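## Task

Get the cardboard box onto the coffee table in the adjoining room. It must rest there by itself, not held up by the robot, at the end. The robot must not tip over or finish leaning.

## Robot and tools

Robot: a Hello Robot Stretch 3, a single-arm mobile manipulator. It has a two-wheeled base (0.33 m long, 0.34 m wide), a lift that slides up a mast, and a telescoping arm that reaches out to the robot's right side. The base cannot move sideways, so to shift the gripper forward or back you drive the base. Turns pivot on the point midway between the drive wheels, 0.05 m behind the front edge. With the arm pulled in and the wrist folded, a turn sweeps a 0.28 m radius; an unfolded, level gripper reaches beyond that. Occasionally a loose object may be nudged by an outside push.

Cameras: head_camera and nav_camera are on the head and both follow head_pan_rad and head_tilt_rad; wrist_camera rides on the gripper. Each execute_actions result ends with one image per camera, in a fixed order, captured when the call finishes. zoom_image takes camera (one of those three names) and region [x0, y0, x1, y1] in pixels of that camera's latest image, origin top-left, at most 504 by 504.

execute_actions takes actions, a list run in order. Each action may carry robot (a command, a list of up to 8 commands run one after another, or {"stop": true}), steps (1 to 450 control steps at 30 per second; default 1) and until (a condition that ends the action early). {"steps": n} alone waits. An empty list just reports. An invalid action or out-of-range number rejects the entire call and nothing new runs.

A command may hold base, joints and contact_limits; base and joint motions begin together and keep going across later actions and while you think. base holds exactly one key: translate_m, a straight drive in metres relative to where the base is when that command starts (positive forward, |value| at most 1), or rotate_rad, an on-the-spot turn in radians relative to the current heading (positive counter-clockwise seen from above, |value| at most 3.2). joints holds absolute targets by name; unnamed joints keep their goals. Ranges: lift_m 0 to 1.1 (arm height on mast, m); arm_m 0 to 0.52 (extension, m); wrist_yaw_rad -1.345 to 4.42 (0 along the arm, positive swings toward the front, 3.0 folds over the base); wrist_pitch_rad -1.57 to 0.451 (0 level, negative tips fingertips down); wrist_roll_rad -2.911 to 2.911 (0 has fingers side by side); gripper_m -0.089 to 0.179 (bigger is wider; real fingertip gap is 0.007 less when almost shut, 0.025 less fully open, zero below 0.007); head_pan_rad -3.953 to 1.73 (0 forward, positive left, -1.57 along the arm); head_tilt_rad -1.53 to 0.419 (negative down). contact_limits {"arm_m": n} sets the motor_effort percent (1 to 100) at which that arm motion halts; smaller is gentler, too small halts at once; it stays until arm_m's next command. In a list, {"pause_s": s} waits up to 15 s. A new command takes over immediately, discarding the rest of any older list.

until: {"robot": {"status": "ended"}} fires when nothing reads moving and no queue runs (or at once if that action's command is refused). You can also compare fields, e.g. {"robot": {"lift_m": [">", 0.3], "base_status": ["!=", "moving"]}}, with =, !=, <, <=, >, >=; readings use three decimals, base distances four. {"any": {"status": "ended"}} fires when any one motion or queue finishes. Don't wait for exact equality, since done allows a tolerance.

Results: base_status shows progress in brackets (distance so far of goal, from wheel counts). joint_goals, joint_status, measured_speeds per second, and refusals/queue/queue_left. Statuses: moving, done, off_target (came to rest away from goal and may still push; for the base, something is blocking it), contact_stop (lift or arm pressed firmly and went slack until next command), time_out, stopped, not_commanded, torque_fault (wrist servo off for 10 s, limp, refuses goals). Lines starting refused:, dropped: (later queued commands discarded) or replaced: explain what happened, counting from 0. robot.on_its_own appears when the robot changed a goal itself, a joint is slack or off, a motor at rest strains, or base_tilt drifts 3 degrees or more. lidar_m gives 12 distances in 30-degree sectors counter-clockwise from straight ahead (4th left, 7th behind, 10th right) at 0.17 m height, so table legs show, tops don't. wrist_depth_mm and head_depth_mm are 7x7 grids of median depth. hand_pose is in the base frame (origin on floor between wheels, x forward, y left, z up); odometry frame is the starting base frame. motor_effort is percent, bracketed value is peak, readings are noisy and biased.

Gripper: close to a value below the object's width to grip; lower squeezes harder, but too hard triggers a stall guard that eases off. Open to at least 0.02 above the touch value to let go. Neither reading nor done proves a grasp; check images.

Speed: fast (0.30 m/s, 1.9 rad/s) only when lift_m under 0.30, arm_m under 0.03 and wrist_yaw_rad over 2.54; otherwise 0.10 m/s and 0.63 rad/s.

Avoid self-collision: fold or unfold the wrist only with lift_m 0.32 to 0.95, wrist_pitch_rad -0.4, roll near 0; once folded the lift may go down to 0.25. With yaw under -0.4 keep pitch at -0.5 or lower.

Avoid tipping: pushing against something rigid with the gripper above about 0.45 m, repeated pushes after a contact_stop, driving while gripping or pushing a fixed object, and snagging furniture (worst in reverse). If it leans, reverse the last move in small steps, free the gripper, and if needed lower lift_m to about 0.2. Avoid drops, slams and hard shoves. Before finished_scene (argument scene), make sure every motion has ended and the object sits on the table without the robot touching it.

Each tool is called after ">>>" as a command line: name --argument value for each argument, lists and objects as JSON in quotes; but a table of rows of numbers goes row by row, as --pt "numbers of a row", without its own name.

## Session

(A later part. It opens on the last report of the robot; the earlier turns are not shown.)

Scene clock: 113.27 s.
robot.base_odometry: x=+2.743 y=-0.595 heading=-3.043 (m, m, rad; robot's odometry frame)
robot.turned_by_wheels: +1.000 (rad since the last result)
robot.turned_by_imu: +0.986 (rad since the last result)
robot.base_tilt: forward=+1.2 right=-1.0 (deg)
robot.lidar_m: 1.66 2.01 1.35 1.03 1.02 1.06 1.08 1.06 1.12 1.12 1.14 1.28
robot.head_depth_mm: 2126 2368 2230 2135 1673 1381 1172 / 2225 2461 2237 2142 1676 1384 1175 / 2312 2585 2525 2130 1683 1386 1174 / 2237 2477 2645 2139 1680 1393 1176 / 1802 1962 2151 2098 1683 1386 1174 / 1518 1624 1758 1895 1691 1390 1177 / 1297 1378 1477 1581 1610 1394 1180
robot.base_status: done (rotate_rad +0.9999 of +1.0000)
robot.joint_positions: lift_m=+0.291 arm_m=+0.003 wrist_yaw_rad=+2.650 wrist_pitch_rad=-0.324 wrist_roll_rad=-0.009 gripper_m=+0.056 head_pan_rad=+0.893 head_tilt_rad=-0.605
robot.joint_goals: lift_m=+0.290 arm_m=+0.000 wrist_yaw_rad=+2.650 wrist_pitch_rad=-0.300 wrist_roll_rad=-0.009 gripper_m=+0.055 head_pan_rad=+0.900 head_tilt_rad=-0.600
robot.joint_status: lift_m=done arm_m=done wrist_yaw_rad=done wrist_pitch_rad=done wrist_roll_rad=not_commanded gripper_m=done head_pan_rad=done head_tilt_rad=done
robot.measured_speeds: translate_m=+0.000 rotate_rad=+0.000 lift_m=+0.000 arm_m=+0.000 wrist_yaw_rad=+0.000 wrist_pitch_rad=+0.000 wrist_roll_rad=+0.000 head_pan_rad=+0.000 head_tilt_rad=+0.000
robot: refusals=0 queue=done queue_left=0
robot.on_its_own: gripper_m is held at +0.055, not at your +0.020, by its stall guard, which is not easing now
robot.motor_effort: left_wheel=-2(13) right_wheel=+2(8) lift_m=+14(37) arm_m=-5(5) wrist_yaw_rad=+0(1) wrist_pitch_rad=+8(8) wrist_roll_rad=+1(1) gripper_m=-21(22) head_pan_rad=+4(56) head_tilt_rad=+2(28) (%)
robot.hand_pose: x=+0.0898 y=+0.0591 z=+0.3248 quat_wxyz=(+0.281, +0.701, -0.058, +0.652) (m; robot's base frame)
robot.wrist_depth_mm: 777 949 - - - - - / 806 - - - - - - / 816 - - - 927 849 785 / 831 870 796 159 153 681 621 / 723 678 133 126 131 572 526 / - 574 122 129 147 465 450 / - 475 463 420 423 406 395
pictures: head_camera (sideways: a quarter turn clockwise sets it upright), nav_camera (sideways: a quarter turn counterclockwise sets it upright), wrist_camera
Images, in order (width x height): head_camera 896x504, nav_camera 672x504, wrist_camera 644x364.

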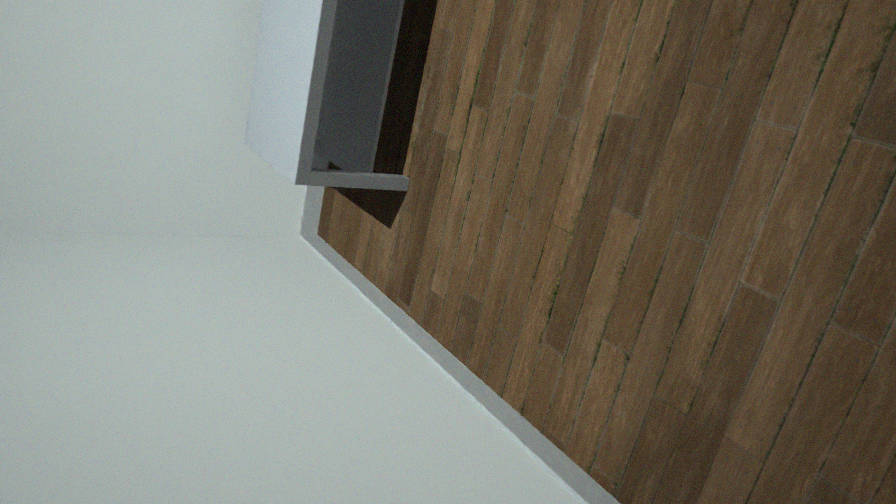

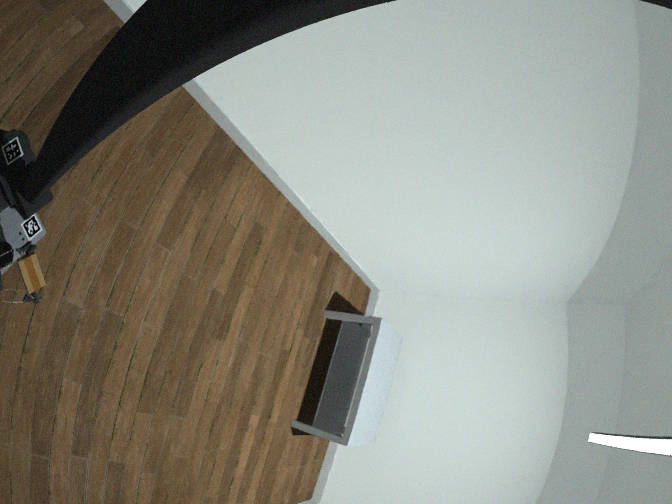

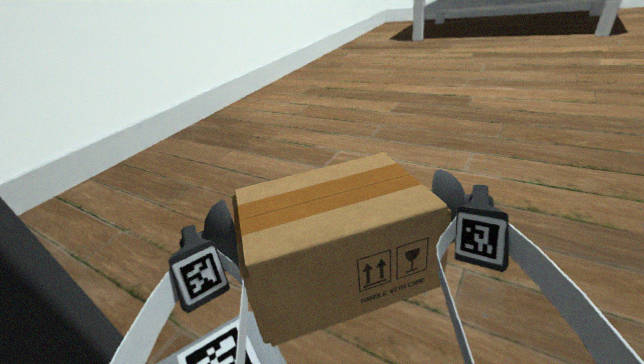

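>>> execute_actions --actions '[{"robot":[{"base":{"rotate_rad":0.52},"joints":{"head_pan_rad":-1.4,"head_tilt_rad":-0.9}},{"base":{"translate_m":0.8}},{"base":{"translate_m":0.8}},{"base":{"rotate_rad":1.52}},{"joints":{"lift_m":0.52,"wrist_yaw_rad":1.3}},{"joints":{"wrist_yaw_rad":0,"arm_m":0.2}}],"steps":450,"until":{"robot":{"status":"ended"}}},{"steps":300,"until":{"robot":{"status":"ended"}}}]'

Scene clock: 135.47 s.
robot.base_odometry: x=+1.439 y=-1.522 heading=-1.003 (m, m, rad; robot's odometry frame)
robot.turned_by_wheels: +2.040 (rad since the last result)
robot.turned_by_imu: +2.018 (rad since the last result)
robot.base_tilt: forward=+1.1 right=-0.9 (deg)
robot.lidar_m: 0.93 0.96 1.30 2.65 1.76 1.23 1.19 0.57 0.54 1.10 0.62 0.58
robot.head_depth_mm: 932 1088 1233 1035 898 1158 1096 / 943 1109 1257 1038 953 - - / 955 1125 1276 1052 - 1195 1119 / 971 1140 1264 1040 916 1213 1119 / 983 1159 1288 1032 934 1216 1084 / 993 1174 1297 1034 932 1217 1080 / 1009 1194 1416 1032 951 1213 1082
robot.base_status: done (rotate_rad +1.5199 of +1.5200)
robot.joint_positions: lift_m=+0.519 arm_m=+0.200 wrist_yaw_rad=+0.001 wrist_pitch_rad=-0.324 wrist_roll_rad=-0.009 gripper_m=+0.056 head_pan_rad=-1.393 head_tilt_rad=-0.889
robot.joint_goals: lift_m=+0.520 arm_m=+0.200 wrist_yaw_rad=+0.000 wrist_pitch_rad=-0.300 wrist_roll_rad=-0.009 gripper_m=+0.055 head_pan_rad=-1.400 head_tilt_rad=-0.900
robot.joint_status: lift_m=done arm_m=done wrist_yaw_rad=done wrist_pitch_rad=done wrist_roll_rad=not_commanded gripper_m=done head_pan_rad=done head_tilt_rad=done
robot.measured_speeds: translate_m=+0.000 rotate_rad=+0.000 lift_m=+0.000 arm_m=+0.000 wrist_yaw_rad=+0.000 wrist_pitch_rad=+0.000 wrist_roll_rad=+0.000 head_pan_rad=+0.000 head_tilt_rad=+0.000
robot: refusals=0 queue=done queue_left=0
robot.on_its_own: gripper_m is held at +0.055, not at your +0.020, by its stall guard, which is not easing now
robot.motor_effort: left_wheel=-1(13) right_wheel=+2(9) lift_m=+36(37) arm_m=+5(5) wrist_yaw_rad=+1(2) wrist_pitch_rad=+8(8) wrist_roll_rad=+1(1) gripper_m=-21(21) head_pan_rad=-4(56) head_tilt_rad=-7(31) (%)
robot.hand_pose: x=-0.0212 y=-0.5798 z=+0.5536 quat_wxyz=(+0.701, +0.115, -0.694, -0.114) (m; robot's base frame)
robot.wrist_depth_mm: 551 565 567 577 591 605 620 / 592 601 626 641 657 645 693 / 656 652 663 489 444 408 381 / 458 428 400 158 152 334 306 / 353 336 133 125 130 273 258 / 288 278 123 129 147 226 222 / 241 231 221 205 206 200 193
pictures: head_camera (sideways: a quarter turn clockwise sets it upright), nav_camera (sideways: a quarter turn counterclockwise sets it upright), wrist_camera
Images, in order (width x height): head_camera 896x504, nav_camera 672x504, wrist_camera 644x364.

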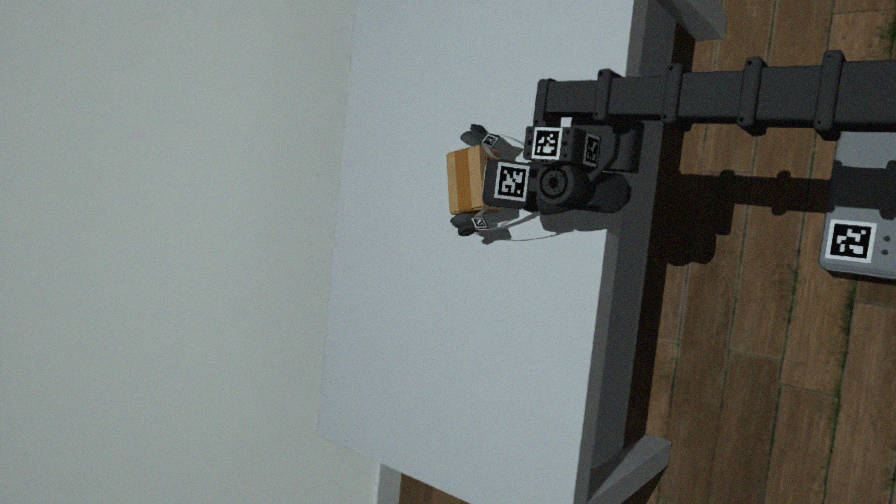

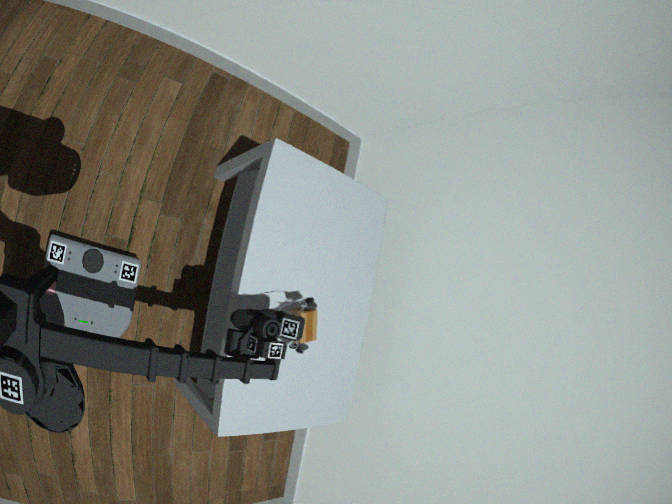

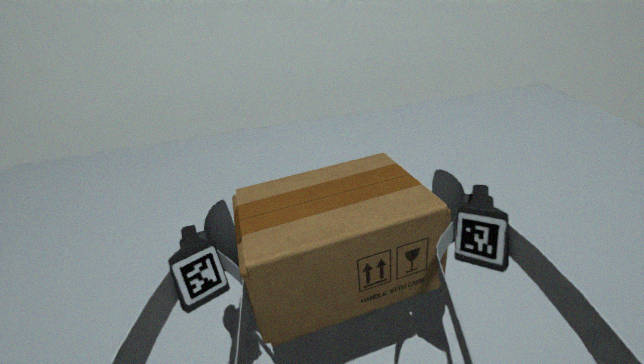

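>>> execute_actions --actions '[{"robot":[{"joints":{"lift_m":0.45}},{"joints":{"gripper_m":0.15}},{"joints":{"arm_m":0.08,"lift_m":0.5}}],"steps":300,"until":{"robot":{"status":"ended"}}}]'

Scene clock: 143.83 s.
robot.base_odometry: x=+1.439 y=-1.522 heading=-1.003 (m, m, rad; robot's odometry frame)
robot.turned_by_wheels: +0.000 (rad since the last result)
robot.turned_by_imu: -0.002 (rad since the last result)
robot.base_tilt: forward=+1.2 right=-1.1 (deg)
robot.lidar_m: 0.93 0.96 1.30 2.65 1.76 1.24 1.19 0.57 0.54 1.10 0.62 0.59
robot.head_depth_mm: 930 1090 1236 1038 898 1160 1089 / 945 1106 1256 1037 900 1129 - / 957 1125 1272 1037 916 - 1119 / 968 1136 1266 1033 912 1220 1123 / 982 1159 1287 1037 933 1216 1088 / 991 1174 1297 1032 931 1219 1082 / 1008 1193 1420 1032 950 1213 1086
robot.base_status: done (rotate_rad +1.5199 of +1.5200)
robot.joint_positions: lift_m=+0.499 arm_m=+0.080 wrist_yaw_rad=+0.001 wrist_pitch_rad=-0.322 wrist_roll_rad=-0.009 gripper_m=+0.150 head_pan_rad=-1.393 head_tilt_rad=-0.889
robot.joint_goals: lift_m=+0.500 arm_m=+0.080 wrist_yaw_rad=+0.000 wrist_pitch_rad=-0.300 wrist_roll_rad=-0.009 gripper_m=+0.150 head_pan_rad=-1.400 head_tilt_rad=-0.900
robot.joint_status: lift_m=done arm_m=done wrist_yaw_rad=done wrist_pitch_rad=done wrist_roll_rad=not_commanded gripper_m=done head_pan_rad=done head_tilt_rad=done
robot.measured_speeds: translate_m=+0.000 rotate_rad=+0.000 lift_m=+0.000 arm_m=+0.000 wrist_yaw_rad=+0.000 wrist_pitch_rad=+0.000 wrist_roll_rad=+0.000 head_pan_rad=+0.000 head_tilt_rad=+0.000
robot: refusals=0 queue=done queue_left=0
robot.motor_effort: left_wheel=-2(2) right_wheel=+2(2) lift_m=+35(37) arm_m=-5(5) wrist_yaw_rad=+0(1) wrist_pitch_rad=+8(8) wrist_roll_rad=+1(1) gripper_m=+0(83) head_pan_rad=-3(4) head_tilt_rad=-7(6) (%)
robot.hand_pose: x=-0.0213 y=-0.4608 z=+0.5343 quat_wxyz=(+0.701, +0.114, -0.694, -0.113) (m; robot's base frame)
robot.wrist_depth_mm: 638 667 666 689 713 713 750 / 691 697 716 741 573 515 799 / 742 535 482 444 403 375 350 / 415 391 363 255 309 304 280 / 323 316 289 263 257 - 237 / 266 258 235 227 218 206 202 / 224 207 201 195 188 182 173
pictures: head_camera (sideways: a quarter turn clockwise sets it upright), nav_camera (sideways: a quarter turn counterclockwise sets it upright), wrist_camera
Images, in order (width x height): head_camera 896x504, nav_camera 672x504, wrist_camera 644x364.

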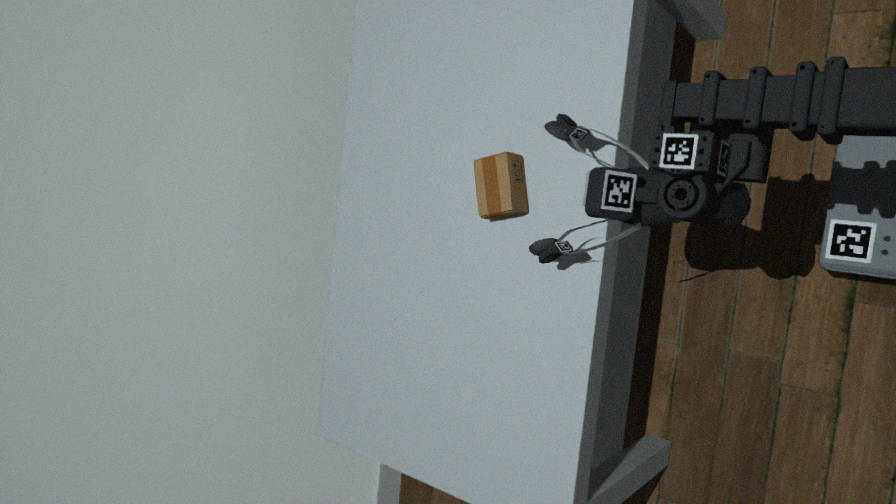

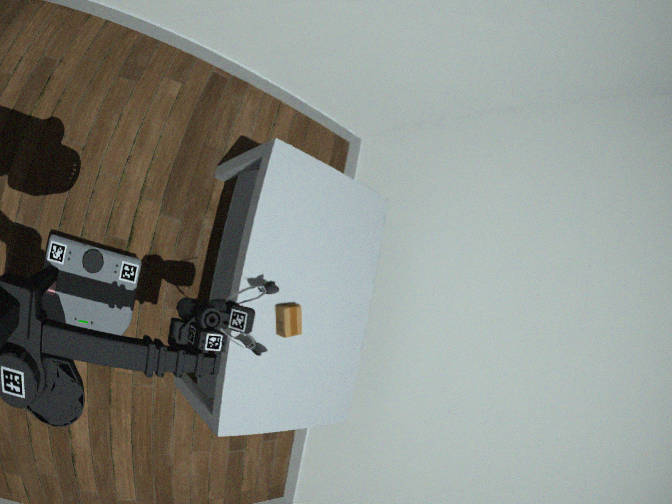

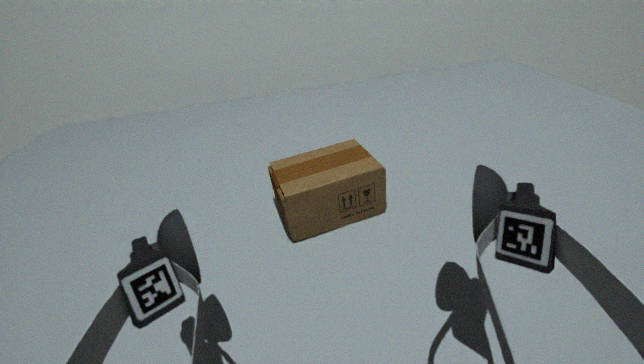

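>>> finished_scene --scene 1

The scene is finished: the task was done.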